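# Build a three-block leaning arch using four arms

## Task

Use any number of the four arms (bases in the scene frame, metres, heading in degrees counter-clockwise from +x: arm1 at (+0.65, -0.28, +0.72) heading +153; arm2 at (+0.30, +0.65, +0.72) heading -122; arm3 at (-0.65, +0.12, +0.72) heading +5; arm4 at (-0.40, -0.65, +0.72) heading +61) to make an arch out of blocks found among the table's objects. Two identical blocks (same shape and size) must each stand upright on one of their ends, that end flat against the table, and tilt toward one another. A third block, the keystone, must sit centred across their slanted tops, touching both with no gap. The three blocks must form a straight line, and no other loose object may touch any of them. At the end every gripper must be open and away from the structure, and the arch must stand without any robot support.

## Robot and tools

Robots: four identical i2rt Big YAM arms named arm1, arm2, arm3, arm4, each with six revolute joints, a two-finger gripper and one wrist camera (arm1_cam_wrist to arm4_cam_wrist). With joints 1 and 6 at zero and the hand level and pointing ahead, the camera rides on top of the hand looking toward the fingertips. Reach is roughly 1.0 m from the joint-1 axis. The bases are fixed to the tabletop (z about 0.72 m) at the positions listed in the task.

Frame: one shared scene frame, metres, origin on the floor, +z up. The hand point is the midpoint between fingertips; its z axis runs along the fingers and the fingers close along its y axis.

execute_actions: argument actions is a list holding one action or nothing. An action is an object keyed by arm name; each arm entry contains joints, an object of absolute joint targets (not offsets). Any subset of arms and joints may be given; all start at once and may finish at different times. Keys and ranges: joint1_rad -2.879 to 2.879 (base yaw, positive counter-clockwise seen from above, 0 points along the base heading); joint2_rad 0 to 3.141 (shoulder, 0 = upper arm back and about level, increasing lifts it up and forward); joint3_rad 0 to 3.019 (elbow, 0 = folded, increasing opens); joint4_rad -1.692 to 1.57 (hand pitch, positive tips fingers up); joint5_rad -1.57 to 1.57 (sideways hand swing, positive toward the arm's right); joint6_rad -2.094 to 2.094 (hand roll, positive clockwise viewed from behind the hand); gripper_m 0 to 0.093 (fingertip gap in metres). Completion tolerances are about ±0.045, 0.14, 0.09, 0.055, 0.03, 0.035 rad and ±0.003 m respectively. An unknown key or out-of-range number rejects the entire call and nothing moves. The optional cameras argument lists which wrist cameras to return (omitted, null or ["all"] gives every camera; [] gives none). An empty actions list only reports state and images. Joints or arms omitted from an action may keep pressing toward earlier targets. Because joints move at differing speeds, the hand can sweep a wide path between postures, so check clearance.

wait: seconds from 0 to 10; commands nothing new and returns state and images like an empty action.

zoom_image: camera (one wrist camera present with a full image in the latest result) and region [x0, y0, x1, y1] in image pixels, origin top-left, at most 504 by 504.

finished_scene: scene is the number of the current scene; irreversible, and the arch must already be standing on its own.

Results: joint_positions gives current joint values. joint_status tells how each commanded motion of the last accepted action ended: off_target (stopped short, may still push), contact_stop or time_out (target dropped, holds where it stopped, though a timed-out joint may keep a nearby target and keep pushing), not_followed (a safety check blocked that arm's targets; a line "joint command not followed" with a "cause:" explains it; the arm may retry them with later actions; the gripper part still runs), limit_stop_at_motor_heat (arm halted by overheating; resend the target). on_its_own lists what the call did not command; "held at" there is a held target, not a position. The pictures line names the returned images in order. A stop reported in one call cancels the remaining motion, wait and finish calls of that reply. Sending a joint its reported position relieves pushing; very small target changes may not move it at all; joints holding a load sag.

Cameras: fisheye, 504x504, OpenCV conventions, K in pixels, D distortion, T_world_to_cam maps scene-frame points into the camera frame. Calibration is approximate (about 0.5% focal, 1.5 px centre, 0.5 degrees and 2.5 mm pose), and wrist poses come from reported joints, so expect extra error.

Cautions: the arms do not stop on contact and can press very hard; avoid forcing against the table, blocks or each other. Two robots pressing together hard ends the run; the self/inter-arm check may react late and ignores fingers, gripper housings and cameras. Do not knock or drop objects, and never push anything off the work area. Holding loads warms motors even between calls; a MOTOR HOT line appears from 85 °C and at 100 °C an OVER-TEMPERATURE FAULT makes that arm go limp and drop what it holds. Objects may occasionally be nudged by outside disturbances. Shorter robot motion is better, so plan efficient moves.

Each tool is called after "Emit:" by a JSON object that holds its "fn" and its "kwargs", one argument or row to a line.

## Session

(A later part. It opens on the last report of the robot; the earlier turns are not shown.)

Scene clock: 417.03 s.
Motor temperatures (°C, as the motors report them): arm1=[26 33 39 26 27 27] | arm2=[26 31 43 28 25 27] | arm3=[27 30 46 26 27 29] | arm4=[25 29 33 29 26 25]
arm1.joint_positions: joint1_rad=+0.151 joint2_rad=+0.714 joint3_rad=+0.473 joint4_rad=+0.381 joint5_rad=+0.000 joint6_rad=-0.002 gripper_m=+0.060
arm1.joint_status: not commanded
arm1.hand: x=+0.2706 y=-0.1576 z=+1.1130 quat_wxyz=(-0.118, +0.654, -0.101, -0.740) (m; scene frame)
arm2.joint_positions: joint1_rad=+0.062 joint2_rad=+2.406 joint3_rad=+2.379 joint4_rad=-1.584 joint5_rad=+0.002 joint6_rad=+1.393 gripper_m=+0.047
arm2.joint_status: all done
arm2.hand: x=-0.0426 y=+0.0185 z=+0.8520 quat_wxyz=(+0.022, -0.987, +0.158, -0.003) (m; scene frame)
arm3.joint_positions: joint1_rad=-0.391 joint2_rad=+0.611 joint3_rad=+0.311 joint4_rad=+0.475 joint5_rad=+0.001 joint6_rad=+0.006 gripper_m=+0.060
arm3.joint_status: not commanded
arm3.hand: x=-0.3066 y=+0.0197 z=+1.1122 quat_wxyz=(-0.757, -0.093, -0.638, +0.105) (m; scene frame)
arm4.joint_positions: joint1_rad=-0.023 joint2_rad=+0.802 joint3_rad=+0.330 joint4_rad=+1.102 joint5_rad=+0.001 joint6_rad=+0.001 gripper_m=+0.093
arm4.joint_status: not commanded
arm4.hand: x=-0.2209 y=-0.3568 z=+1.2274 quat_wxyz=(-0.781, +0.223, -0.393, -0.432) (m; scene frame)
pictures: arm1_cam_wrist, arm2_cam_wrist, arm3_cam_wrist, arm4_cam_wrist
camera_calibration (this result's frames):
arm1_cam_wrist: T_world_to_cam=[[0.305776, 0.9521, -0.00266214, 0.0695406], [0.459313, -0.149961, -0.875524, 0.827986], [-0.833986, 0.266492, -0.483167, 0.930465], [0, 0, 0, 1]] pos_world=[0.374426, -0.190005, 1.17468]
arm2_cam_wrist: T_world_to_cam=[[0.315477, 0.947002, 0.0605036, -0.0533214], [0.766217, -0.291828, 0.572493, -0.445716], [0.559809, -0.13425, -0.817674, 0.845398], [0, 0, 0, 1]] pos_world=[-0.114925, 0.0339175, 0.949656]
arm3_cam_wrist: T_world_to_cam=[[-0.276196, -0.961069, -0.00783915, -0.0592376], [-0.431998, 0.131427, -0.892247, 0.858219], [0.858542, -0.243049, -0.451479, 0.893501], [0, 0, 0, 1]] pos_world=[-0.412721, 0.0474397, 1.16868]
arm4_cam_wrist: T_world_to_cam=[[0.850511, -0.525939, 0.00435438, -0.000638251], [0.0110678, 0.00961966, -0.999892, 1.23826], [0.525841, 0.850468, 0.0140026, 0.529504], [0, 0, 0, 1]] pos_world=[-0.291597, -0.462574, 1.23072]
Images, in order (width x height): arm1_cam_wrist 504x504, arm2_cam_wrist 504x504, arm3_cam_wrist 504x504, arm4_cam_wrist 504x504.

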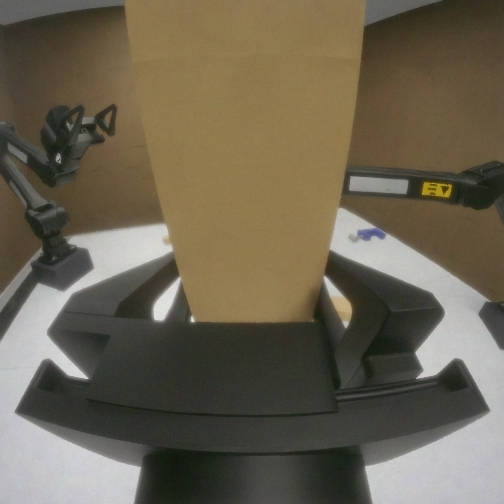

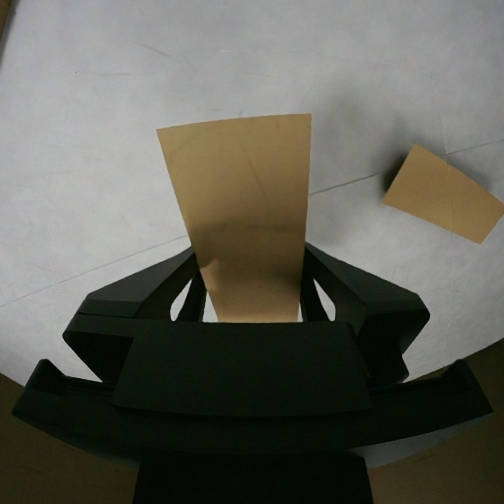

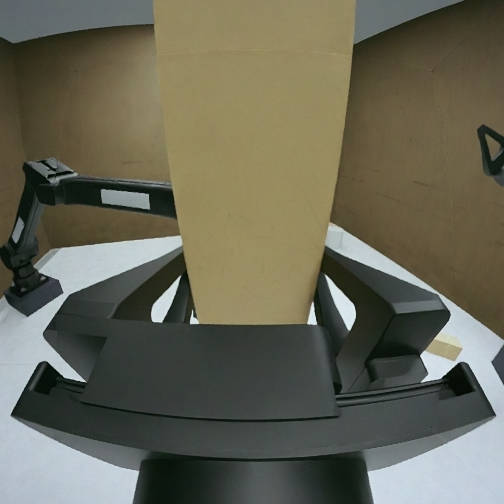

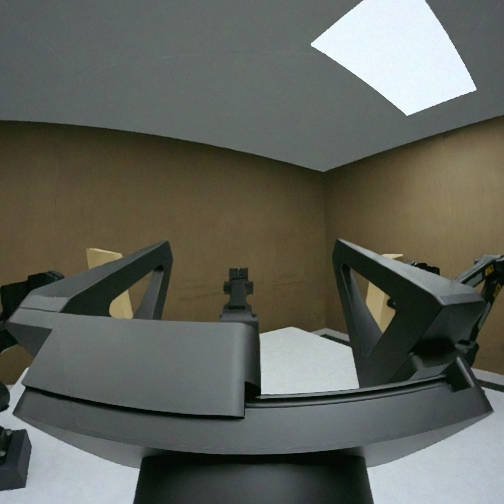

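Emit:
{"fn": "execute_actions", "kwargs": {
  "actions": [
    {"arm2":{"joints":{"joint2_rad":2.47,"joint3_rad":2.3,"joint4_rad":-1.39}}}
  ],
  "cameras": []
}}

Emit:
{"fn": "execute_actions", "kwargs": {
  "actions": [
    {"arm2":{"joints":{"joint2_rad":2.5,"joint3_rad":2.29,"joint4_rad":-1.35}}}
  ],
  "cameras": ["arm2_cam_wrist","arm3_cam_wrist"]
}}

Scene clock: 421.97 s.
Motor temperatures (°C, as the motors report them): arm1=[26 33 40 26 27 27] | arm2=[26 32 43 28 25 27] | arm3=[27 30 48 26 27 29] | arm4=[25 29 33 29 26 25]
arm1.joint_positions: joint1_rad=+0.151 joint2_rad=+0.714 joint3_rad=+0.473 joint4_rad=+0.381 joint5_rad=+0.000 joint6_rad=-0.002 gripper_m=+0.060
arm1.joint_status: not commanded
arm1.hand: x=+0.2706 y=-0.1576 z=+1.1130 quat_wxyz=(-0.118, +0.654, -0.101, -0.740) (m; scene frame)
arm2.joint_positions: joint1_rad=+0.062 joint2_rad=+2.491 joint3_rad=+2.284 joint4_rad=-1.399 joint5_rad=-0.001 joint6_rad=+1.393 gripper_m=+0.047
arm2.joint_status: all done
arm2.hand: x=-0.0470 y=+0.0106 z=+0.7552 quat_wxyz=(+0.019, -0.987, +0.158, -0.004) (m; scene frame)
arm3.joint_positions: joint1_rad=-0.391 joint2_rad=+0.611 joint3_rad=+0.311 joint4_rad=+0.475 joint5_rad=+0.001 joint6_rad=+0.006 gripper_m=+0.060
arm3.joint_status: not commanded
arm3.hand: x=-0.3066 y=+0.0197 z=+1.1122 quat_wxyz=(-0.757, -0.093, -0.638, +0.105) (m; scene frame)
arm4.joint_positions: joint1_rad=-0.023 joint2_rad=+0.802 joint3_rad=+0.330 joint4_rad=+1.102 joint5_rad=+0.001 joint6_rad=+0.001 gripper_m=+0.093
arm4.joint_status: not commanded
arm4.hand: x=-0.2209 y=-0.3568 z=+1.2274 quat_wxyz=(-0.781, +0.223, -0.393, -0.432) (m; scene frame)
pictures: none
No camera images: the call's "cameras" was empty. Leave "cameras" out to get every camera's image.

Scene clock: 422.57 s.
Motor temperatures (°C, as the motors report them): arm1=[26 32 40 26 27 27] | arm2=[26 32 43 28 25 27] | arm3=[27 30 48 26 27 29] | arm4=[25 28 33 29 26 25]
arm1.joint_positions: joint1_rad=+0.151 joint2_rad=+0.714 joint3_rad=+0.473 joint4_rad=+0.381 joint5_rad=+0.000 joint6_rad=-0.002 gripper_m=+0.060
arm1.joint_status: not commanded
arm1.hand: x=+0.2706 y=-0.1576 z=+1.1130 quat_wxyz=(-0.118, +0.654, -0.101, -0.740) (m; scene frame)
arm2.joint_positions: joint1_rad=+0.062 joint2_rad=+2.492 joint3_rad=+2.284 joint4_rad=-1.360 joint5_rad=-0.001 joint6_rad=+1.393 gripper_m=+0.047
arm2.joint_status: all done
arm2.hand: x=-0.0515 y=+0.0022 z=+0.7545 quat_wxyz=(+0.001, -0.987, +0.158, +0.003) (m; scene frame)
arm3.joint_positions: joint1_rad=-0.391 joint2_rad=+0.611 joint3_rad=+0.311 joint4_rad=+0.475 joint5_rad=+0.001 joint6_rad=+0.006 gripper_m=+0.060
arm3.joint_status: not commanded
arm3.hand: x=-0.3066 y=+0.0197 z=+1.1122 quat_wxyz=(-0.757, -0.093, -0.638, +0.105) (m; scene frame)
arm4.joint_positions: joint1_rad=-0.023 joint2_rad=+0.802 joint3_rad=+0.330 joint4_rad=+1.102 joint5_rad=+0.001 joint6_rad=+0.001 gripper_m=+0.093
arm4.joint_status: not commanded
arm4.hand: x=-0.2209 y=-0.3568 z=+1.2274 quat_wxyz=(-0.781, +0.223, -0.393, -0.432) (m; scene frame)
pictures: arm2_cam_wrist, arm3_cam_wrist
camera_calibration (this result's frames):
arm2_cam_wrist: T_world_to_cam=[[0.31599, 0.948599, 0.0176206, 0.00312282], [0.776633, -0.269285, 0.569497, -0.385063], [0.54497, -0.166271, -0.821804, 0.770925], [0, 0, 0, 1]] pos_world=[-0.122065, 0.0215285, 0.852787]
arm3_cam_wrist: T_world_to_cam=[[-0.276196, -0.961069, -0.00783915, -0.0592376], [-0.431998, 0.131427, -0.892247, 0.858219], [0.858542, -0.243049, -0.451479, 0.893501], [0, 0, 0, 1]] pos_world=[-0.412721, 0.0474397, 1.16868]
Images, in order (width x height): arm2_cam_wrist 504x504, arm3_cam_wrist 504x504.

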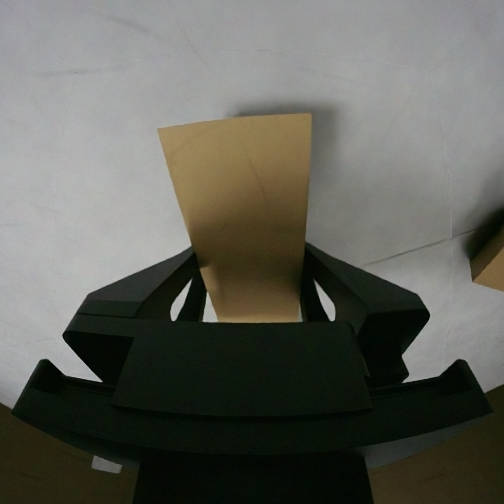

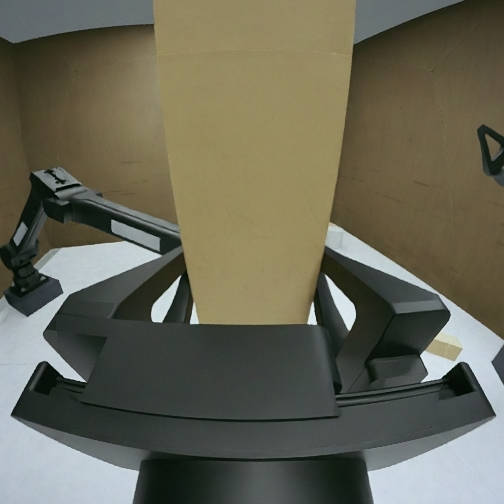

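Emit:
{"fn": "execute_actions", "kwargs": {
  "actions": [
    {"arm2":{"joints":{"joint2_rad":2.53,"joint4_rad":-1.33}}}
  ],
  "cameras": []
}}

Emit:
{"fn": "execute_actions", "kwargs": {
  "actions": [
    {"arm2":{"joints":{"gripper_m":0.09}}}
  ],
  "cameras": []
}}

Emit:
{"fn": "execute_actions", "kwargs": {
  "actions": [
    {"arm2":{"joints":{"joint2_rad":2.2,"joint3_rad":2.3,"joint4_rad":-1.6}}}
  ],
  "cameras": ["arm2_cam_wrist"]
}}

Emit:
{"fn": "execute_actions", "kwargs": {
  "actions": [
    {"arm2":{"joints":{"joint2_rad":1.0,"joint3_rad":1.2,"joint4_rad":-1.1,"joint6_rad":0}}}
  ],
  "cameras": ["arm2_cam_wrist"]
}}

Scene clock: 428.77 s.
Motor temperatures (°C, as the motors report them): arm1=[26 32 40 26 27 27] | arm2=[26 33 42 28 25 27] | arm3=[27 29 50 26 27 29] | arm4=[25 28 33 29 26 25]
arm1.joint_positions: joint1_rad=+0.151 joint2_rad=+0.714 joint3_rad=+0.473 joint4_rad=+0.381 joint5_rad=+0.000 joint6_rad=-0.002 gripper_m=+0.060
arm1.joint_status: not commanded
arm1.hand: x=+0.2706 y=-0.1576 z=+1.1130 quat_wxyz=(-0.118, +0.654, -0.101, -0.740) (m; scene frame)
arm2.joint_positions: joint1_rad=+0.062 joint2_rad=+2.500 joint3_rad=+2.284 joint4_rad=-1.345 joint5_rad=-0.002 joint6_rad=+1.393 gripper_m=+0.047
arm2.joint_status: all done
arm2.hand: x=-0.0525 y=+0.0001 z=+0.7487 quat_wxyz=(-0.003, -0.987, +0.158, +0.003) (m; scene frame)
arm3.joint_positions: joint1_rad=-0.391 joint2_rad=+0.611 joint3_rad=+0.311 joint4_rad=+0.475 joint5_rad=+0.001 joint6_rad=+0.006 gripper_m=+0.060
arm3.joint_status: not commanded
arm3.hand: x=-0.3066 y=+0.0197 z=+1.1122 quat_wxyz=(-0.757, -0.093, -0.638, +0.105) (m; scene frame)
arm4.joint_positions: joint1_rad=-0.023 joint2_rad=+0.802 joint3_rad=+0.330 joint4_rad=+1.102 joint5_rad=+0.001 joint6_rad=+0.001 gripper_m=+0.093
arm4.joint_status: not commanded
arm4.hand: x=-0.2209 y=-0.3568 z=+1.2274 quat_wxyz=(-0.781, +0.223, -0.393, -0.432) (m; scene frame)
pictures: none
No camera images: the call's "cameras" was empty. Leave "cameras" out to get every camera's image.

Scene clock: 429.37 s.
Motor temperatures (°C, as the motors report them): arm1=[26 32 40 26 27 27] | arm2=[26 33 42 28 25 27] | arm3=[27 29 50 26 27 29] | arm4=[25 28 33 29 26 25]
arm1.joint_positions: joint1_rad=+0.151 joint2_rad=+0.714 joint3_rad=+0.473 joint4_rad=+0.381 joint5_rad=+0.000 joint6_rad=-0.002 gripper_m=+0.060
arm1.joint_status: not commanded
arm1.hand: x=+0.2706 y=-0.1576 z=+1.1130 quat_wxyz=(-0.118, +0.654, -0.101, -0.740) (m; scene frame)
arm2.joint_positions: joint1_rad=+0.062 joint2_rad=+2.500 joint3_rad=+2.284 joint4_rad=-1.341 joint5_rad=-0.002 joint6_rad=+1.394 gripper_m=+0.090
arm2.joint_status: all done
arm2.hand: x=-0.0530 y=-0.0007 z=+0.7487 quat_wxyz=(-0.004, -0.987, +0.158, +0.004) (m; scene frame)
arm3.joint_positions: joint1_rad=-0.391 joint2_rad=+0.611 joint3_rad=+0.311 joint4_rad=+0.475 joint5_rad=+0.001 joint6_rad=+0.006 gripper_m=+0.060
arm3.joint_status: not commanded
arm3.hand: x=-0.3066 y=+0.0197 z=+1.1122 quat_wxyz=(-0.757, -0.093, -0.638, +0.105) (m; scene frame)
arm4.joint_positions: joint1_rad=-0.023 joint2_rad=+0.802 joint3_rad=+0.330 joint4_rad=+1.102 joint5_rad=+0.001 joint6_rad=+0.001 gripper_m=+0.093
arm4.joint_status: not commanded
arm4.hand: x=-0.2209 y=-0.3568 z=+1.2274 quat_wxyz=(-0.781, +0.223, -0.393, -0.432) (m; scene frame)
pictures: none
No camera images: the call's "cameras" was empty. Leave "cameras" out to get every camera's image.

Scene clock: 430.97 s.
Motor temperatures (°C, as the motors report them): arm1=[26 32 41 26 27 27] | arm2=[26 33 42 28 25 27] | arm3=[27 29 50 26 27 29] | arm4=[25 28 33 29 26 25]
arm1.joint_positions: joint1_rad=+0.151 joint2_rad=+0.714 joint3_rad=+0.473 joint4_rad=+0.381 joint5_rad=+0.000 joint6_rad=-0.002 gripper_m=+0.060
arm1.joint_status: not commanded
arm1.hand: x=+0.2706 y=-0.1576 z=+1.1130 quat_wxyz=(-0.118, +0.654, -0.101, -0.740) (m; scene frame)
arm2.joint_positions: joint1_rad=+0.062 joint2_rad=+2.209 joint3_rad=+2.290 joint4_rad=-1.591 joint5_rad=-0.002 joint6_rad=+1.394 gripper_m=+0.090
arm2.joint_status: all done
arm2.hand: x=-0.0309 y=+0.0375 z=+0.9537 quat_wxyz=(-0.027, -0.987, +0.158, +0.012) (m; scene frame)
arm3.joint_positions: joint1_rad=-0.391 joint2_rad=+0.611 joint3_rad=+0.311 joint4_rad=+0.475 joint5_rad=+0.001 joint6_rad=+0.006 gripper_m=+0.060
arm3.joint_status: not commanded
arm3.hand: x=-0.3066 y=+0.0197 z=+1.1122 quat_wxyz=(-0.757, -0.093, -0.638, +0.105) (m; scene frame)
arm4.joint_positions: joint1_rad=-0.023 joint2_rad=+0.802 joint3_rad=+0.330 joint4_rad=+1.102 joint5_rad=+0.001 joint6_rad=+0.001 gripper_m=+0.093
arm4.joint_status: not commanded
arm4.hand: x=-0.2209 y=-0.3568 z=+1.2274 quat_wxyz=(-0.781, +0.223, -0.393, -0.432) (m; scene frame)
pictures: arm2_cam_wrist
camera_calibration (this result's frames):
arm2_cam_wrist: T_world_to_cam=[[0.315699, 0.948032, -0.039614, 0.0143002], [0.791835, -0.240222, 0.561507, -0.498029], [0.522811, -0.208635, -0.826523, 0.934744], [0, 0, 0, 1]] pos_world=[-0.0988523, 0.061826, 1.0528]
Images, in order (width x height): arm2_cam_wrist 504x504.

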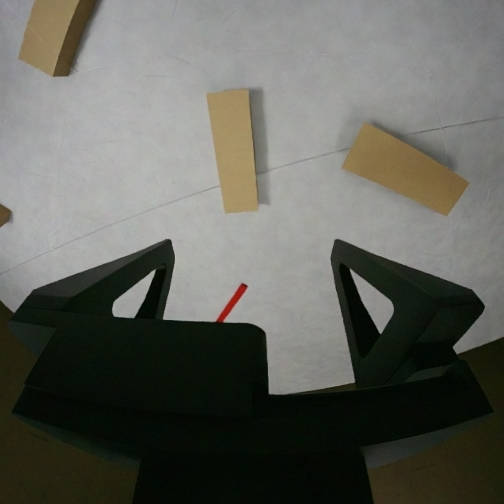

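Scene clock: 433.07 s.
Motor temperatures (°C, as the motors report them): arm1=[26 32 41 26 27 27] | arm2=[26 33 42 28 25 27] | arm3=[27 29 50 26 27 29] | arm4=[25 28 33 29 26 25]
arm1.joint_positions: joint1_rad=+0.151 joint2_rad=+0.714 joint3_rad=+0.473 joint4_rad=+0.381 joint5_rad=+0.000 joint6_rad=-0.002 gripper_m=+0.060
arm1.joint_status: not commanded
arm1.hand: x=+0.2706 y=-0.1576 z=+1.1130 quat_wxyz=(-0.118, +0.654, -0.101, -0.740) (m; scene frame)
arm2.joint_positions: joint1_rad=+0.062 joint2_rad=+1.007 joint3_rad=+1.193 joint4_rad=-1.114 joint5_rad=-0.002 joint6_rad=+0.009 gripper_m=+0.090
arm2.joint_status: all done
arm2.hand: x=+0.1114 y=+0.2987 z=+1.1354 quat_wxyz=(-0.160, -0.817, -0.484, +0.271) (m; scene frame)
arm3.joint_positions: joint1_rad=-0.391 joint2_rad=+0.611 joint3_rad=+0.311 joint4_rad=+0.475 joint5_rad=+0.001 joint6_rad=+0.006 gripper_m=+0.060
arm3.joint_status: not commanded
arm3.hand: x=-0.3066 y=+0.0197 z=+1.1122 quat_wxyz=(-0.757, -0.093, -0.638, +0.105) (m; scene frame)
arm4.joint_positions: joint1_rad=-0.023 joint2_rad=+0.802 joint3_rad=+0.330 joint4_rad=+1.102 joint5_rad=+0.001 joint6_rad=+0.001 gripper_m=+0.093
arm4.joint_status: not commanded
arm4.hand: x=-0.2209 y=-0.3568 z=+1.2274 quat_wxyz=(-0.781, +0.223, -0.393, -0.432) (m; scene frame)
pictures: arm2_cam_wrist
camera_calibration (this result's frames):
arm2_cam_wrist: T_world_to_cam=[[-0.870602, 0.491863, 0.0111323, -0.0602525], [0.49141, 0.870452, -0.0288177, -0.27799], [-0.0238645, -0.0196182, -0.999523, 1.26584], [0, 0, 0, 1]] pos_world=[0.114359, 0.296446, 1.25789]
Images, in order (width x height): arm2_cam_wrist 504x504.

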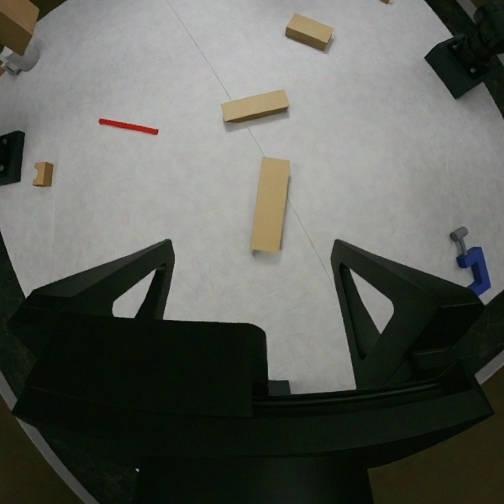

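Emit:
{"fn": "execute_actions", "kwargs": {
  "actions": [
    {"arm4":{"joints":{"joint1_rad":0.05,"joint2_rad":1.9,"joint3_rad":2.1,"joint4_rad":-1.6,"joint6_rad":1.33}},"arm2":{"joints":{"joint2_rad":0.6}}}
  ],
  "cameras": []
}}

Emit:
{"fn": "execute_actions", "kwargs": {
  "actions": [
    {"arm4":{"joints":{"joint2_rad":2.44,"joint3_rad":2.42,"joint4_rad":-1.53}}}
  ],
  "cameras": ["arm4_cam_wrist"]
}}

Scene clock: 449.13 s.
Motor temperatures (°C, as the motors report them): arm1=[26 31 42 26 27 27] | arm2=[26 31 42 28 25 27] | arm3=[27 29 52 26 27 29] | arm4=[25 28 34 29 26 25]
arm1.joint_positions: joint1_rad=+0.151 joint2_rad=+0.714 joint3_rad=+0.473 joint4_rad=+0.381 joint5_rad=+0.000 joint6_rad=-0.002 gripper_m=+0.060
arm1.joint_status: not commanded
arm1.hand: x=+0.2706 y=-0.1576 z=+1.1130 quat_wxyz=(-0.118, +0.654, -0.101, -0.740) (m; scene frame)
arm2.joint_positions: joint1_rad=+0.062 joint2_rad=+0.603 joint3_rad=+1.189 joint4_rad=-1.114 joint5_rad=-0.002 joint6_rad=+0.008 gripper_m=+0.090
arm2.joint_status: all done
arm2.hand: x=+0.1693 y=+0.4041 z=+1.2634 quat_wxyz=(-0.255, -0.746, -0.443, +0.427) (m; scene frame)
arm3.joint_positions: joint1_rad=-0.391 joint2_rad=+0.611 joint3_rad=+0.311 joint4_rad=+0.475 joint5_rad=+0.001 joint6_rad=+0.006 gripper_m=+0.060
arm3.joint_status: not commanded
arm3.hand: x=-0.3066 y=+0.0197 z=+1.1122 quat_wxyz=(-0.757, -0.093, -0.638, +0.105) (m; scene frame)
arm4.joint_positions: joint1_rad=+0.047 joint2_rad=+1.901 joint3_rad=+2.060 joint4_rad=-1.591 joint5_rad=+0.001 joint6_rad=+1.321 gripper_m=+0.093
arm4.joint_status: all done
arm4.hand: x=-0.1129 y=-0.1034 z=+1.0902 quat_wxyz=(-0.031, -0.117, -0.991, -0.063) (m; scene frame)
pictures: none
No camera images: the call's "cameras" was empty. Leave "cameras" out to get every camera's image.

Scene clock: 450.67 s.
Motor temperatures (°C, as the motors report them): arm1=[26 31 42 26 27 27] | arm2=[26 31 42 28 25 27] | arm3=[27 29 52 26 27 29] | arm4=[25 29 35 29 26 25]
arm1.joint_positions: joint1_rad=+0.151 joint2_rad=+0.714 joint3_rad=+0.473 joint4_rad=+0.381 joint5_rad=+0.000 joint6_rad=-0.002 gripper_m=+0.060
arm1.joint_status: not commanded
arm1.hand: x=+0.2706 y=-0.1576 z=+1.1130 quat_wxyz=(-0.118, +0.654, -0.101, -0.740) (m; scene frame)
arm2.joint_positions: joint1_rad=+0.062 joint2_rad=+0.603 joint3_rad=+1.189 joint4_rad=-1.114 joint5_rad=-0.002 joint6_rad=+0.008 gripper_m=+0.090
arm2.joint_status: not commanded
arm2.hand: x=+0.1693 y=+0.4041 z=+1.2634 quat_wxyz=(-0.255, -0.746, -0.443, +0.427) (m; scene frame)
arm3.joint_positions: joint1_rad=-0.391 joint2_rad=+0.611 joint3_rad=+0.311 joint4_rad=+0.475 joint5_rad=+0.001 joint6_rad=+0.006 gripper_m=+0.060
arm3.joint_status: not commanded
arm3.hand: x=-0.3066 y=+0.0197 z=+1.1122 quat_wxyz=(-0.757, -0.093, -0.638, +0.105) (m; scene frame)
arm4.joint_positions: joint1_rad=+0.047 joint2_rad=+2.468 joint3_rad=+2.385 joint4_rad=-1.534 joint5_rad=+0.001 joint6_rad=+1.322 gripper_m=+0.093
arm4.joint_status: all done
arm4.hand: x=-0.0591 y=-0.0073 z=+0.8432 quat_wxyz=(+0.002, -0.118, -0.993, +0.023) (m; scene frame)
pictures: arm4_cam_wrist
camera_calibration (this result's frames):
arm4_cam_wrist: T_world_to_cam=[[-0.239802, -0.969729, 0.0460433, -0.0555544], [-0.784512, 0.221501, 0.579204, -0.528009], [-0.57187, 0.102773, -0.813881, 0.780247], [0, 0, 0, 1]] pos_world=[0.0186487, -0.0171065, 0.943411]
Images, in order (width x height): arm4_cam_wrist 504x504.

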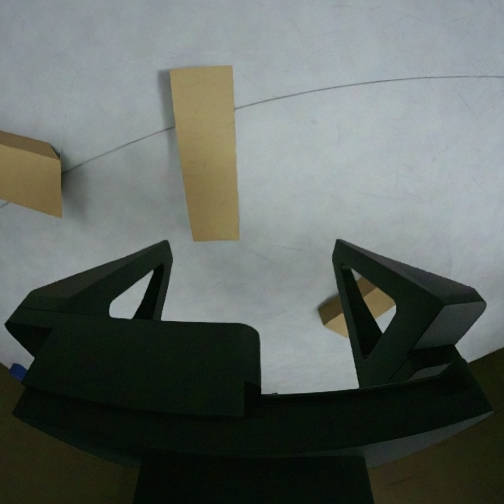

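Emit:
{"fn": "execute_actions", "kwargs": {
  "actions": [
    {"arm4":{"joints":{"joint1_rad":0.015,"joint2_rad":2.5,"joint3_rad":2.5,"joint4_rad":-1.47,"joint6_rad":1.3}}}
  ],
  "cameras": []
}}

Emit:
{"fn": "execute_actions", "kwargs": {
  "actions": [
    {"arm4":{"joints":{"joint2_rad":2.59,"joint3_rad":2.41,"joint4_rad":-1.275}}}
  ],
  "cameras": ["arm4_cam_wrist"]
}}

Scene clock: 461.67 s.
Motor temperatures (°C, as the motors report them): arm1=[26 31 42 26 27 27] | arm2=[26 30 42 29 25 27] | arm3=[27 29 53 26 27 29] | arm4=[25 31 35 29 26 25]
arm1.joint_positions: joint1_rad=+0.151 joint2_rad=+0.714 joint3_rad=+0.473 joint4_rad=+0.381 joint5_rad=+0.000 joint6_rad=-0.002 gripper_m=+0.060
arm1.joint_status: not commanded
arm1.hand: x=+0.2706 y=-0.1576 z=+1.1130 quat_wxyz=(-0.118, +0.654, -0.101, -0.740) (m; scene frame)
arm2.joint_positions: joint1_rad=+0.062 joint2_rad=+0.603 joint3_rad=+1.189 joint4_rad=-1.114 joint5_rad=-0.002 joint6_rad=+0.008 gripper_m=+0.090
arm2.joint_status: not commanded
arm2.hand: x=+0.1693 y=+0.4041 z=+1.2634 quat_wxyz=(-0.255, -0.746, -0.443, +0.427) (m; scene frame)
arm3.joint_positions: joint1_rad=-0.391 joint2_rad=+0.611 joint3_rad=+0.311 joint4_rad=+0.475 joint5_rad=+0.001 joint6_rad=+0.006 gripper_m=+0.060
arm3.joint_status: not commanded
arm3.hand: x=-0.3066 y=+0.0197 z=+1.1122 quat_wxyz=(-0.757, -0.093, -0.638, +0.105) (m; scene frame)
arm4.joint_positions: joint1_rad=+0.014 joint2_rad=+2.473 joint3_rad=+2.457 joint4_rad=-1.479 joint5_rad=+0.001 joint6_rad=+1.309 gripper_m=+0.093
arm4.joint_status: all done
arm4.hand: x=-0.0222 y=+0.0091 z=+0.8683 quat_wxyz=(-0.020, -0.128, -0.991, -0.034) (m; scene frame)
pictures: none
No camera images: the call's "cameras" was empty. Leave "cameras" out to get every camera's image.

Scene clock: 463.23 s.
Motor temperatures (°C, as the motors report them): arm1=[26 31 42 26 27 27] | arm2=[26 30 42 29 25 27] | arm3=[27 29 53 26 27 29] | arm4=[25 31 35 29 26 25]
arm1.joint_positions: joint1_rad=+0.151 joint2_rad=+0.714 joint3_rad=+0.473 joint4_rad=+0.381 joint5_rad=+0.000 joint6_rad=-0.002 gripper_m=+0.060
arm1.joint_status: not commanded
arm1.hand: x=+0.2706 y=-0.1576 z=+1.1130 quat_wxyz=(-0.118, +0.654, -0.101, -0.740) (m; scene frame)
arm2.joint_positions: joint1_rad=+0.062 joint2_rad=+0.603 joint3_rad=+1.189 joint4_rad=-1.114 joint5_rad=-0.002 joint6_rad=+0.008 gripper_m=+0.090
arm2.joint_status: not commanded
arm2.hand: x=+0.1693 y=+0.4041 z=+1.2634 quat_wxyz=(-0.255, -0.746, -0.443, +0.427) (m; scene frame)
arm3.joint_positions: joint1_rad=-0.391 joint2_rad=+0.611 joint3_rad=+0.311 joint4_rad=+0.475 joint5_rad=+0.001 joint6_rad=+0.006 gripper_m=+0.060
arm3.joint_status: not commanded
arm3.hand: x=-0.3066 y=+0.0197 z=+1.1122 quat_wxyz=(-0.757, -0.093, -0.638, +0.105) (m; scene frame)
arm4.joint_positions: joint1_rad=+0.014 joint2_rad=+2.587 joint3_rad=+2.401 joint4_rad=-1.285 joint5_rad=+0.001 joint6_rad=+1.309 gripper_m=+0.093
arm4.joint_status: all done
arm4.hand: x=-0.0123 y=+0.0242 z=+0.7642 quat_wxyz=(-0.025, -0.128, -0.990, -0.045) (m; scene frame)
pictures: arm4_cam_wrist
camera_calibration (this result's frames):
arm4_cam_wrist: T_world_to_cam=[[-0.255692, -0.962038, -0.0954213, 0.0975585], [-0.820898, 0.16392, 0.547043, -0.426977], [-0.510635, 0.218206, -0.831648, 0.751044], [0, 0, 0, 1]] pos_world=[0.0579497, -0.0000370705, 0.867488]
Images, in order (width x height): arm4_cam_wrist 504x504.

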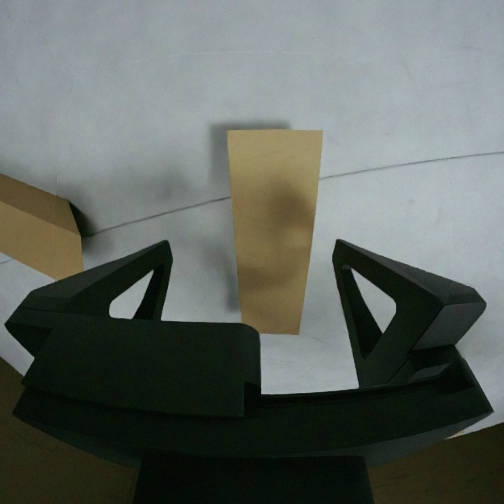

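Emit:
{"fn": "execute_actions", "kwargs": {
  "actions": [
    {"arm4":{"joints":{"joint1_rad":0.04,"joint2_rad":2.62,"joint3_rad":2.39,"joint4_rad":-1.255}}}
  ],
  "cameras": ["arm4_cam_wrist"]
}}

Emit:
{"fn": "execute_actions", "kwargs": {
  "actions": [
    {"arm4":{"joints":{"gripper_m":0.041}}}
  ],
  "cameras": ["arm4_cam_wrist"]
}}

Scene clock: 468.60 s.
Motor temperatures (°C, as the motors report them): arm1=[26 31 42 26 27 27] | arm2=[26 30 42 29 25 27] | arm3=[27 29 53 26 27 29] | arm4=[25 31 35 29 26 25]
arm1.joint_positions: joint1_rad=+0.151 joint2_rad=+0.714 joint3_rad=+0.473 joint4_rad=+0.381 joint5_rad=+0.000 joint6_rad=-0.002 gripper_m=+0.060
arm1.joint_status: not commanded
arm1.hand: x=+0.2706 y=-0.1576 z=+1.1130 quat_wxyz=(-0.118, +0.654, -0.101, -0.740) (m; scene frame)
arm2.joint_positions: joint1_rad=+0.062 joint2_rad=+0.603 joint3_rad=+1.189 joint4_rad=-1.114 joint5_rad=-0.002 joint6_rad=+0.008 gripper_m=+0.090
arm2.joint_status: not commanded
arm2.hand: x=+0.1693 y=+0.4041 z=+1.2634 quat_wxyz=(-0.255, -0.746, -0.443, +0.427) (m; scene frame)
arm3.joint_positions: joint1_rad=-0.391 joint2_rad=+0.611 joint3_rad=+0.311 joint4_rad=+0.475 joint5_rad=+0.001 joint6_rad=+0.006 gripper_m=+0.060
arm3.joint_status: not commanded
arm3.hand: x=-0.3066 y=+0.0197 z=+1.1122 quat_wxyz=(-0.757, -0.093, -0.638, +0.105) (m; scene frame)
arm4.joint_positions: joint1_rad=+0.039 joint2_rad=+2.587 joint3_rad=+2.394 joint4_rad=-1.267 joint5_rad=+0.001 joint6_rad=+1.309 gripper_m=+0.093
arm4.joint_status: all done
arm4.hand: x=-0.0286 y=+0.0359 z=+0.7615 quat_wxyz=(-0.026, -0.115, -0.992, -0.051) (m; scene frame)
pictures: arm4_cam_wrist
camera_calibration (this result's frames):
arm4_cam_wrist: T_world_to_cam=[[-0.230367, -0.967297, -0.106148, 0.113451], [-0.827759, 0.13744, 0.54399, -0.437758], [-0.511611, 0.213182, -0.83235, 0.738672], [0, 0, 0, 1]] pos_world=[0.0416901, 0.0124348, 0.865012]
Images, in order (width x height): arm4_cam_wrist 504x504.

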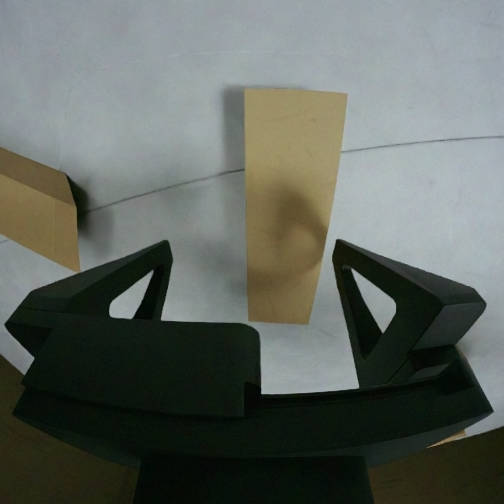

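Scene clock: 469.20 s.
Motor temperatures (°C, as the motors report them): arm1=[26 31 42 26 27 27] | arm2=[26 30 42 29 25 27] | arm3=[27 29 53 26 27 29] | arm4=[25 31 35 29 26 25]
arm1.joint_positions: joint1_rad=+0.151 joint2_rad=+0.714 joint3_rad=+0.473 joint4_rad=+0.381 joint5_rad=+0.000 joint6_rad=-0.002 gripper_m=+0.060
arm1.joint_status: not commanded
arm1.hand: x=+0.2706 y=-0.1576 z=+1.1130 quat_wxyz=(-0.118, +0.654, -0.101, -0.740) (m; scene frame)
arm2.joint_positions: joint1_rad=+0.062 joint2_rad=+0.603 joint3_rad=+1.189 joint4_rad=-1.114 joint5_rad=-0.002 joint6_rad=+0.008 gripper_m=+0.090
arm2.joint_status: not commanded
arm2.hand: x=+0.1693 y=+0.4041 z=+1.2634 quat_wxyz=(-0.255, -0.746, -0.443, +0.427) (m; scene frame)
arm3.joint_positions: joint1_rad=-0.391 joint2_rad=+0.611 joint3_rad=+0.311 joint4_rad=+0.475 joint5_rad=+0.001 joint6_rad=+0.006 gripper_m=+0.060
arm3.joint_status: not commanded
arm3.hand: x=-0.3066 y=+0.0197 z=+1.1122 quat_wxyz=(-0.757, -0.093, -0.638, +0.105) (m; scene frame)
arm4.joint_positions: joint1_rad=+0.039 joint2_rad=+2.587 joint3_rad=+2.394 joint4_rad=-1.267 joint5_rad=+0.001 joint6_rad=+1.308 gripper_m=+0.041
arm4.joint_status: all done
arm4.hand: x=-0.0286 y=+0.0359 z=+0.7615 quat_wxyz=(-0.026, -0.115, -0.992, -0.051) (m; scene frame)
pictures: arm4_cam_wrist
camera_calibration (this result's frames):
arm4_cam_wrist: T_world_to_cam=[[-0.229997, -0.967387, -0.106132, 0.113453], [-0.827831, 0.13714, 0.543957, -0.437724], [-0.511662, 0.212968, -0.832374, 0.738696], [0, 0, 0, 1]] pos_world=[0.0416952, 0.012464, 0.865016]
Images, in order (width x height): arm4_cam_wrist 504x504.

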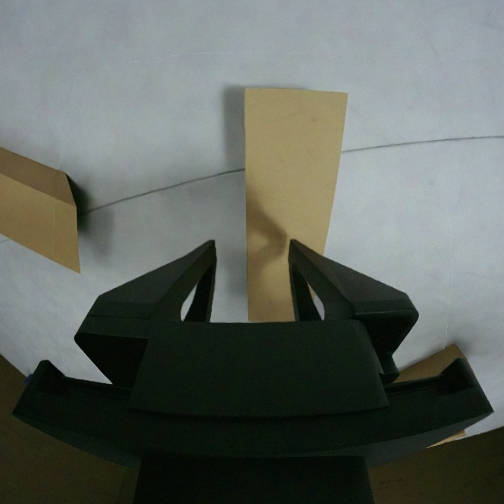

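Emit:
{"fn": "execute_actions", "kwargs": {
  "actions": [
    {"arm4":{"joints":{"gripper_m":0.093}}}
  ],
  "cameras": []
}}

Emit:
{"fn": "execute_actions", "kwargs": {
  "actions": [
    {"arm4":{"joints":{"joint2_rad":2.6,"joint3_rad":2.32,"joint4_rad":-1.26}}}
  ],
  "cameras": ["arm4_cam_wrist"]
}}

Scene clock: 474.73 s.
Motor temperatures (°C, as the motors report them): arm1=[26 31 42 26 27 27] | arm2=[26 30 42 29 25 27] | arm3=[27 29 53 26 27 29] | arm4=[25 31 35 29 26 25]
arm1.joint_positions: joint1_rad=+0.151 joint2_rad=+0.714 joint3_rad=+0.473 joint4_rad=+0.381 joint5_rad=+0.000 joint6_rad=-0.002 gripper_m=+0.060
arm1.joint_status: not commanded
arm1.hand: x=+0.2706 y=-0.1576 z=+1.1130 quat_wxyz=(-0.118, +0.654, -0.101, -0.740) (m; scene frame)
arm2.joint_positions: joint1_rad=+0.062 joint2_rad=+0.603 joint3_rad=+1.189 joint4_rad=-1.114 joint5_rad=-0.002 joint6_rad=+0.008 gripper_m=+0.090
arm2.joint_status: not commanded
arm2.hand: x=+0.1693 y=+0.4041 z=+1.2634 quat_wxyz=(-0.255, -0.746, -0.443, +0.427) (m; scene frame)
arm3.joint_positions: joint1_rad=-0.391 joint2_rad=+0.611 joint3_rad=+0.311 joint4_rad=+0.475 joint5_rad=+0.001 joint6_rad=+0.006 gripper_m=+0.060
arm3.joint_status: not commanded
arm3.hand: x=-0.3066 y=+0.0197 z=+1.1122 quat_wxyz=(-0.757, -0.093, -0.638, +0.105) (m; scene frame)
arm4.joint_positions: joint1_rad=+0.039 joint2_rad=+2.587 joint3_rad=+2.394 joint4_rad=-1.267 joint5_rad=+0.001 joint6_rad=+1.308 gripper_m=+0.093
arm4.joint_status: all done
arm4.hand: x=-0.0286 y=+0.0359 z=+0.7615 quat_wxyz=(-0.026, -0.115, -0.992, -0.051) (m; scene frame)
pictures: none
No camera images: the call's "cameras" was empty. Leave "cameras" out to get every camera's image.

Scene clock: 475.83 s.
Motor temperatures (°C, as the motors report them): arm1=[26 31 42 26 27 27] | arm2=[26 30 42 29 25 27] | arm3=[27 29 53 26 27 29] | arm4=[25 32 35 29 26 25]
arm1.joint_positions: joint1_rad=+0.151 joint2_rad=+0.714 joint3_rad=+0.473 joint4_rad=+0.381 joint5_rad=+0.000 joint6_rad=-0.002 gripper_m=+0.060
arm1.joint_status: not commanded
arm1.hand: x=+0.2706 y=-0.1576 z=+1.1130 quat_wxyz=(-0.118, +0.654, -0.101, -0.740) (m; scene frame)
arm2.joint_positions: joint1_rad=+0.062 joint2_rad=+0.603 joint3_rad=+1.189 joint4_rad=-1.114 joint5_rad=-0.002 joint6_rad=+0.008 gripper_m=+0.090
arm2.joint_status: not commanded
arm2.hand: x=+0.1693 y=+0.4041 z=+1.2634 quat_wxyz=(-0.255, -0.746, -0.443, +0.427) (m; scene frame)
arm3.joint_positions: joint1_rad=-0.391 joint2_rad=+0.611 joint3_rad=+0.311 joint4_rad=+0.475 joint5_rad=+0.001 joint6_rad=+0.006 gripper_m=+0.060
arm3.joint_status: not commanded
arm3.hand: x=-0.3066 y=+0.0197 z=+1.1122 quat_wxyz=(-0.757, -0.093, -0.638, +0.105) (m; scene frame)
arm4.joint_positions: joint1_rad=+0.039 joint2_rad=+2.588 joint3_rad=+2.316 joint4_rad=-1.266 joint5_rad=+0.001 joint6_rad=+1.308 gripper_m=+0.093
arm4.joint_status: all done
arm4.hand: x=-0.0406 y=+0.0129 z=+0.7308 quat_wxyz=(-0.012, -0.115, -0.993, -0.014) (m; scene frame)
pictures: arm4_cam_wrist
camera_calibration (this result's frames):
arm4_cam_wrist: T_world_to_cam=[[-0.232956, -0.97199, -0.0310993, 0.0303629], [-0.807348, 0.17547, 0.563383, -0.441612], [-0.542145, 0.156351, -0.825611, 0.706398], [0, 0, 0, 1]] pos_world=[0.0335092, -0.00344397, 0.832951]
Images, in order (width x height): arm4_cam_wrist 504x504.

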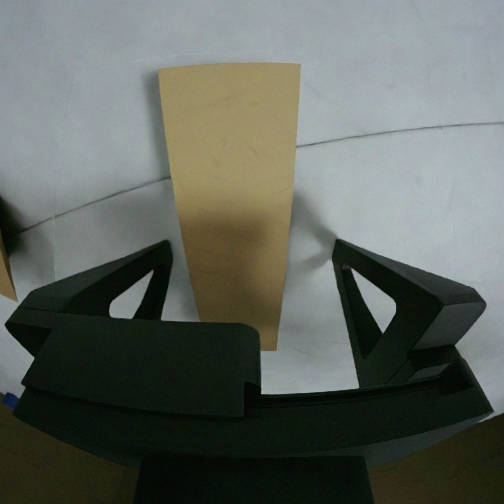

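Fine, θ≈-1.54. Grip and lift.

Emit:
{"fn": "execute_actions", "kwargs": {
  "actions": [
    {"arm4":{"joints":{"gripper_m":0.041}}}
  ],
  "cameras": []
}}

Emit:
{"fn": "execute_actions", "kwargs": {
  "actions": [
    {"arm4":{"joints":{"joint2_rad":2.3,"joint3_rad":2.35,"joint4_rad":-1.58}}}
  ],
  "cameras": []
}}

Emit:
{"fn": "execute_actions", "kwargs": {
  "actions": [
    {"arm4":{"joints":{"joint2_rad":1.8,"joint3_rad":2.1,"joint4_rad":-1.65}},"arm2":{"joints":{"joint1_rad":0.08,"joint2_rad":1.2,"joint3_rad":0.35,"joint4_rad":0.95}}}
  ],
  "cameras": ["arm4_cam_wrist","arm2_cam_wrist"]
}}

Scene clock: 481.97 s.
Motor temperatures (°C, as the motors report them): arm1=[26 31 42 26 27 27] | arm2=[26 30 42 29 25 27] | arm3=[27 29 53 26 27 29] | arm4=[25 32 35 29 26 25]
arm1.joint_positions: joint1_rad=+0.151 joint2_rad=+0.714 joint3_rad=+0.473 joint4_rad=+0.381 joint5_rad=+0.000 joint6_rad=-0.002 gripper_m=+0.060
arm1.joint_status: not commanded
arm1.hand: x=+0.2706 y=-0.1576 z=+1.1130 quat_wxyz=(-0.118, +0.654, -0.101, -0.740) (m; scene frame)
arm2.joint_positions: joint1_rad=+0.062 joint2_rad=+0.603 joint3_rad=+1.189 joint4_rad=-1.114 joint5_rad=-0.002 joint6_rad=+0.008 gripper_m=+0.090
arm2.joint_status: not commanded
arm2.hand: x=+0.1693 y=+0.4041 z=+1.2634 quat_wxyz=(-0.255, -0.746, -0.443, +0.427) (m; scene frame)
arm3.joint_positions: joint1_rad=-0.391 joint2_rad=+0.611 joint3_rad=+0.311 joint4_rad=+0.475 joint5_rad=+0.001 joint6_rad=+0.006 gripper_m=+0.060
arm3.joint_status: not commanded
arm3.hand: x=-0.3066 y=+0.0197 z=+1.1122 quat_wxyz=(-0.757, -0.093, -0.638, +0.105) (m; scene frame)
arm4.joint_positions: joint1_rad=+0.039 joint2_rad=+2.588 joint3_rad=+2.316 joint4_rad=-1.265 joint5_rad=+0.001 joint6_rad=+1.308 gripper_m=+0.046
arm4.joint_status: gripper_m off_target (ended at +0.046, target +0.041)
arm4.hand: x=-0.0405 y=+0.0131 z=+0.7308 quat_wxyz=(-0.012, -0.115, -0.993, -0.015) (m; scene frame)
pictures: none
No camera images: the call's "cameras" was empty. Leave "cameras" out to get every camera's image.

Scene clock: 483.40 s.
Motor temperatures (°C, as the motors report them): arm1=[26 31 42 26 27 27] | arm2=[26 30 42 29 25 27] | arm3=[27 29 53 26 27 29] | arm4=[25 32 35 29 26 25]
arm1.joint_positions: joint1_rad=+0.151 joint2_rad=+0.714 joint3_rad=+0.473 joint4_rad=+0.381 joint5_rad=+0.000 joint6_rad=-0.002 gripper_m=+0.060
arm1.joint_status: not commanded
arm1.hand: x=+0.2706 y=-0.1576 z=+1.1130 quat_wxyz=(-0.118, +0.654, -0.101, -0.740) (m; scene frame)
arm2.joint_positions: joint1_rad=+0.062 joint2_rad=+0.603 joint3_rad=+1.189 joint4_rad=-1.114 joint5_rad=-0.002 joint6_rad=+0.008 gripper_m=+0.090
arm2.joint_status: not commanded
arm2.hand: x=+0.1693 y=+0.4041 z=+1.2634 quat_wxyz=(-0.255, -0.746, -0.443, +0.427) (m; scene frame)
arm3.joint_positions: joint1_rad=-0.391 joint2_rad=+0.611 joint3_rad=+0.311 joint4_rad=+0.475 joint5_rad=+0.001 joint6_rad=+0.006 gripper_m=+0.060
arm3.joint_status: not commanded
arm3.hand: x=-0.3066 y=+0.0197 z=+1.1122 quat_wxyz=(-0.757, -0.093, -0.638, +0.105) (m; scene frame)
arm4.joint_positions: joint1_rad=+0.039 joint2_rad=+2.281 joint3_rad=+2.331 joint4_rad=-1.571 joint5_rad=+0.001 joint6_rad=+1.308 gripper_m=+0.046
arm4.joint_status: all done
arm4.hand: x=-0.0628 y=-0.0233 z=+0.9538 quat_wxyz=(-0.015, -0.115, -0.993, -0.022) (m; scene frame)
pictures: none
No camera images: the call's "cameras" was empty. Leave "cameras" out to get every camera's image.

Scene clock: 485.43 s.
Motor temperatures (°C, as the motors report them): arm1=[26 31 42 26 27 27] | arm2=[26 30 41 29 25 27] | arm3=[27 29 53 26 27 29] | arm4=[25 32 35 29 26 25]
arm1.joint_positions: joint1_rad=+0.151 joint2_rad=+0.714 joint3_rad=+0.473 joint4_rad=+0.381 joint5_rad=+0.000 joint6_rad=-0.002 gripper_m=+0.060
arm1.joint_status: not commanded
arm1.hand: x=+0.2706 y=-0.1576 z=+1.1130 quat_wxyz=(-0.118, +0.654, -0.101, -0.740) (m; scene frame)
arm2.joint_positions: joint1_rad=+0.072 joint2_rad=+1.208 joint3_rad=+0.349 joint4_rad=+0.931 joint5_rad=-0.002 joint6_rad=+0.008 gripper_m=+0.090
arm2.joint_status: all done
arm2.hand: x=+0.0928 y=+0.2565 z=+1.0118 quat_wxyz=(-0.379, -0.584, -0.352, +0.626) (m; scene frame)
arm3.joint_positions: joint1_rad=-0.391 joint2_rad=+0.611 joint3_rad=+0.311 joint4_rad=+0.475 joint5_rad=+0.001 joint6_rad=+0.006 gripper_m=+0.060
arm3.joint_status: not commanded
arm3.hand: x=-0.3066 y=+0.0197 z=+1.1122 quat_wxyz=(-0.757, -0.093, -0.638, +0.105) (m; scene frame)
arm4.joint_positions: joint1_rad=+0.039 joint2_rad=+1.798 joint3_rad=+2.088 joint4_rad=-1.646 joint5_rad=+0.001 joint6_rad=+1.307 gripper_m=+0.046
arm4.joint_status: all done
arm4.hand: x=-0.1228 y=-0.1302 z=+1.1599 quat_wxyz=(-0.045, -0.114, -0.988, -0.099) (m; scene frame)
pictures: arm2_cam_wrist, arm4_cam_wrist
camera_calibration (this result's frames):
arm2_cam_wrist: T_world_to_cam=[[-0.87763, 0.47929, -0.0068147, -0.0323015], [0.252048, 0.449341, -0.857068, 0.732538], [-0.407722, -0.753906, -0.515159, 0.874975], [0, 0, 0, 1]] pos_world=[0.143763, 0.345972, 1.07837]
arm4_cam_wrist: T_world_to_cam=[[-0.220125, -0.953592, -0.205443, 0.0916371], [-0.854095, 0.0866695, 0.512845, -0.683347], [-0.471239, 0.288358, -0.833536, 1.07358], [0, 0, 0, 1]] pos_world=[-0.0575582, -0.162966, 1.26415]
Images, in order (width x height): arm2_cam_wrist 504x504, arm4_cam_wrist 504x504.

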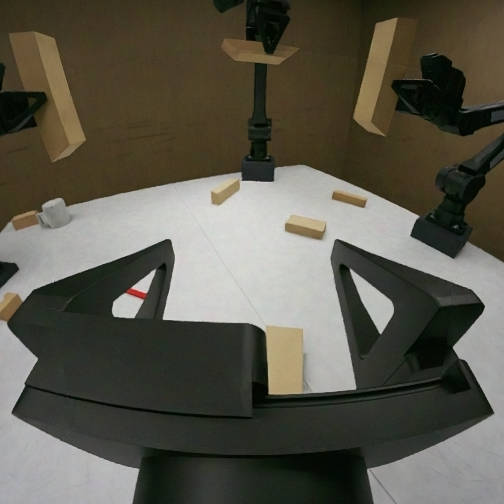

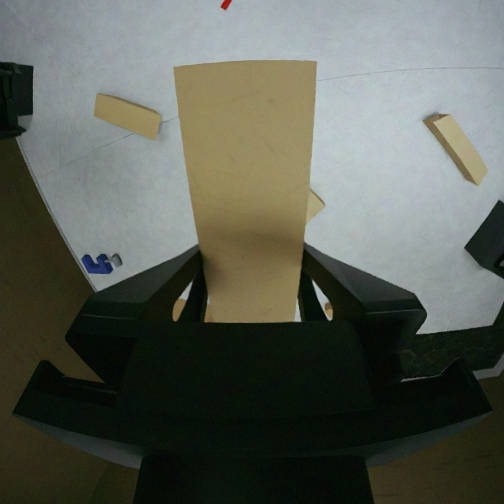

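Emit:
{"fn": "execute_actions", "kwargs": {
  "actions": [
    {"arm4":{"joints":{"joint2_rad":1.2,"joint3_rad":1.6}}}
  ],
  "cameras": []
}}

Emit:
{"fn": "execute_actions", "kwargs": {
  "actions": [
    {"arm1":{"joints":{"joint2_rad":1.3,"joint3_rad":0.9,"joint4_rad":0.4}},"arm3":{"joints":{"joint2_rad":1.2,"joint3_rad":0.58,"joint4_rad":0.5}}}
  ],
  "cameras": []
}}

Emit:
{"fn": "execute_actions", "kwargs": {
  "actions": [
    {"arm1":{"joints":{"joint2_rad":1.7,"joint4_rad":0.62}},"arm3":{"joints":{"joint2_rad":1.7}}}
  ],
  "cameras": []
}}

Emit:
{"fn": "execute_actions", "kwargs": {
  "actions": [
    {"arm3":{"joints":{"joint4_rad":0.95}}}
  ],
  "cameras": ["arm2_cam_wrist"]
}}

Scene clock: 493.93 s.
Motor temperatures (°C, as the motors report them): arm1=[26 31 43 26 27 27] | arm2=[26 30 41 29 25 27] | arm3=[27 29 53 26 27 29] | arm4=[25 31 35 29 26 25]
arm1.joint_positions: joint1_rad=+0.151 joint2_rad=+0.714 joint3_rad=+0.473 joint4_rad=+0.381 joint5_rad=+0.000 joint6_rad=-0.002 gripper_m=+0.060
arm1.joint_status: not commanded
arm1.hand: x=+0.2706 y=-0.1576 z=+1.1130 quat_wxyz=(-0.118, +0.654, -0.101, -0.740) (m; scene frame)
arm2.joint_positions: joint1_rad=+0.072 joint2_rad=+1.208 joint3_rad=+0.349 joint4_rad=+0.931 joint5_rad=-0.002 joint6_rad=+0.008 gripper_m=+0.090
arm2.joint_status: not commanded
arm2.hand: x=+0.0928 y=+0.2565 z=+1.0118 quat_wxyz=(-0.379, -0.584, -0.352, +0.626) (m; scene frame)
arm3.joint_positions: joint1_rad=-0.391 joint2_rad=+0.611 joint3_rad=+0.311 joint4_rad=+0.475 joint5_rad=+0.001 joint6_rad=+0.006 gripper_m=+0.060
arm3.joint_status: not commanded
arm3.hand: x=-0.3066 y=+0.0197 z=+1.1122 quat_wxyz=(-0.757, -0.093, -0.638, +0.105) (m; scene frame)
arm4.joint_positions: joint1_rad=+0.039 joint2_rad=+1.197 joint3_rad=+1.596 joint4_rad=-1.649 joint5_rad=+0.001 joint6_rad=+1.307 gripper_m=+0.046
arm4.joint_status: all done
arm4.hand: x=-0.2258 y=-0.3200 z=+1.2291 quat_wxyz=(-0.065, -0.112, -0.981, -0.148) (m; scene frame)
pictures: none
No camera images: the call's "cameras" was empty. Leave "cameras" out to get every camera's image.

Scene clock: 495.43 s.
Motor temperatures (°C, as the motors report them): arm1=[26 31 43 26 27 27] | arm2=[26 30 40 29 25 27] | arm3=[27 29 54 26 27 29] | arm4=[25 31 35 29 26 25]
arm1.joint_positions: joint1_rad=+0.151 joint2_rad=+1.344 joint3_rad=+0.834 joint4_rad=+0.377 joint5_rad=+0.000 joint6_rad=-0.002 gripper_m=+0.060
arm1.joint_status: all done
arm1.hand: x=+0.0953 y=-0.1008 z=+1.0330 quat_wxyz=(-0.103, +0.749, -0.116, -0.644) (m; scene frame)
arm2.joint_positions: joint1_rad=+0.072 joint2_rad=+1.208 joint3_rad=+0.349 joint4_rad=+0.931 joint5_rad=-0.002 joint6_rad=+0.008 gripper_m=+0.090
arm2.joint_status: not commanded
arm2.hand: x=+0.0928 y=+0.2565 z=+1.0118 quat_wxyz=(-0.379, -0.584, -0.352, +0.626) (m; scene frame)
arm3.joint_positions: joint1_rad=-0.391 joint2_rad=+1.232 joint3_rad=+0.538 joint4_rad=+0.474 joint5_rad=+0.001 joint6_rad=+0.006 gripper_m=+0.060
arm3.joint_status: all done
arm3.hand: x=-0.1767 y=-0.0178 z=+0.9905 quat_wxyz=(-0.617, -0.112, -0.774, +0.086) (m; scene frame)
arm4.joint_positions: joint1_rad=+0.039 joint2_rad=+1.197 joint3_rad=+1.596 joint4_rad=-1.649 joint5_rad=+0.001 joint6_rad=+1.307 gripper_m=+0.046
arm4.joint_status: not commanded
arm4.hand: x=-0.2258 y=-0.3200 z=+1.2291 quat_wxyz=(-0.065, -0.112, -0.981, -0.148) (m; scene frame)
pictures: none
No camera images: the call's "cameras" was empty. Leave "cameras" out to get every camera's image.

Scene clock: 496.83 s.
Motor temperatures (°C, as the motors report them): arm1=[26 31 43 26 27 27] | arm2=[26 30 40 29 25 27] | arm3=[27 29 53 26 27 29] | arm4=[25 31 35 29 26 25]
arm1.joint_positions: joint1_rad=+0.151 joint2_rad=+1.745 joint3_rad=+0.842 joint4_rad=+0.572 joint5_rad=+0.000 joint6_rad=-0.002 gripper_m=+0.060
arm1.joint_status: all done
arm1.hand: x=+0.0570 y=-0.0879 z=+0.8486 quat_wxyz=(-0.091, +0.809, -0.126, -0.567) (m; scene frame)
arm2.joint_positions: joint1_rad=+0.072 joint2_rad=+1.208 joint3_rad=+0.349 joint4_rad=+0.931 joint5_rad=-0.002 joint6_rad=+0.008 gripper_m=+0.090
arm2.joint_status: not commanded
arm2.hand: x=+0.0928 y=+0.2565 z=+1.0118 quat_wxyz=(-0.379, -0.584, -0.352, +0.626) (m; scene frame)
arm3.joint_positions: joint1_rad=-0.391 joint2_rad=+1.670 joint3_rad=+0.559 joint4_rad=+0.490 joint5_rad=+0.001 joint6_rad=+0.006 gripper_m=+0.060
arm3.joint_status: all done
arm3.hand: x=-0.1753 y=-0.0181 z=+0.7933 quat_wxyz=(-0.450, -0.128, -0.882, +0.062) (m; scene frame)
arm4.joint_positions: joint1_rad=+0.039 joint2_rad=+1.197 joint3_rad=+1.596 joint4_rad=-1.649 joint5_rad=+0.001 joint6_rad=+1.307 gripper_m=+0.046
arm4.joint_status: not commanded
arm4.hand: x=-0.2258 y=-0.3200 z=+1.2291 quat_wxyz=(-0.065, -0.112, -0.981, -0.148) (m; scene frame)
pictures: none
No camera images: the call's "cameras" was empty. Leave "cameras" out to get every camera's image.

Scene clock: 499.27 s.
Motor temperatures (°C, as the motors report them): arm1=[26 31 43 26 27 27] | arm2=[26 30 40 29 25 27] | arm3=[27 29 52 26 27 29] | arm4=[25 31 35 29 26 25]
arm1.joint_positions: joint1_rad=+0.151 joint2_rad=+1.745 joint3_rad=+0.842 joint4_rad=+0.572 joint5_rad=+0.000 joint6_rad=-0.002 gripper_m=+0.060
arm1.joint_status: not commanded
arm1.hand: x=+0.0570 y=-0.0879 z=+0.8486 quat_wxyz=(-0.091, +0.809, -0.126, -0.567) (m; scene frame)
arm2.joint_positions: joint1_rad=+0.072 joint2_rad=+1.208 joint3_rad=+0.349 joint4_rad=+0.931 joint5_rad=-0.002 joint6_rad=+0.008 gripper_m=+0.090
arm2.joint_status: not commanded
arm2.hand: x=+0.0928 y=+0.2565 z=+1.0118 quat_wxyz=(-0.379, -0.584, -0.352, +0.626) (m; scene frame)
arm3.joint_positions: joint1_rad=-0.391 joint2_rad=+1.719 joint3_rad=+0.559 joint4_rad=+0.893 joint5_rad=+0.001 joint6_rad=+0.006 gripper_m=+0.060
arm3.joint_status: joint4_rad time_out (moved +0.404 of +0.460)
arm3.on_its_own: joint4_rad reads +0.893 and still pushes toward +0.950 since a time_out
arm3.hand: x=-0.1381 y=-0.0289 z=+0.8580 quat_wxyz=(-0.599, -0.114, -0.788, +0.083) (m; scene frame)
arm4.joint_positions: joint1_rad=+0.039 joint2_rad=+1.197 joint3_rad=+1.596 joint4_rad=-1.649 joint5_rad=+0.001 joint6_rad=+1.307 gripper_m=+0.046
arm4.joint_status: not commanded
arm4.hand: x=-0.2258 y=-0.3200 z=+1.2291 quat_wxyz=(-0.065, -0.112, -0.981, -0.148) (m; scene frame)
pictures: arm2_cam_wrist
camera_calibration (this result's frames):
arm2_cam_wrist: T_world_to_cam=[[-0.87763, 0.47929, -0.0068147, -0.0323015], [0.252048, 0.449341, -0.857068, 0.732538], [-0.407722, -0.753906, -0.515159, 0.874975], [0, 0, 0, 1]] pos_world=[0.143763, 0.345972, 1.07837]
Images, in order (width x height): arm2_cam_wrist 504x504.

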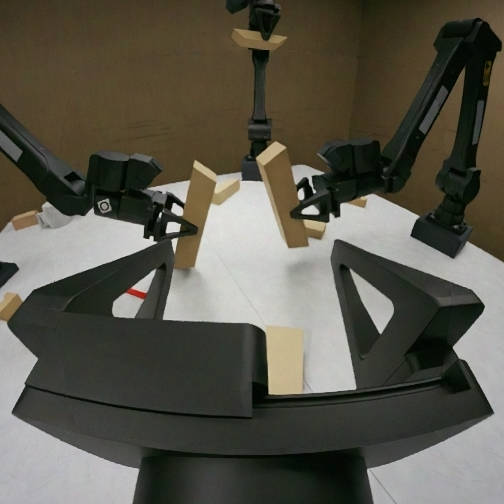

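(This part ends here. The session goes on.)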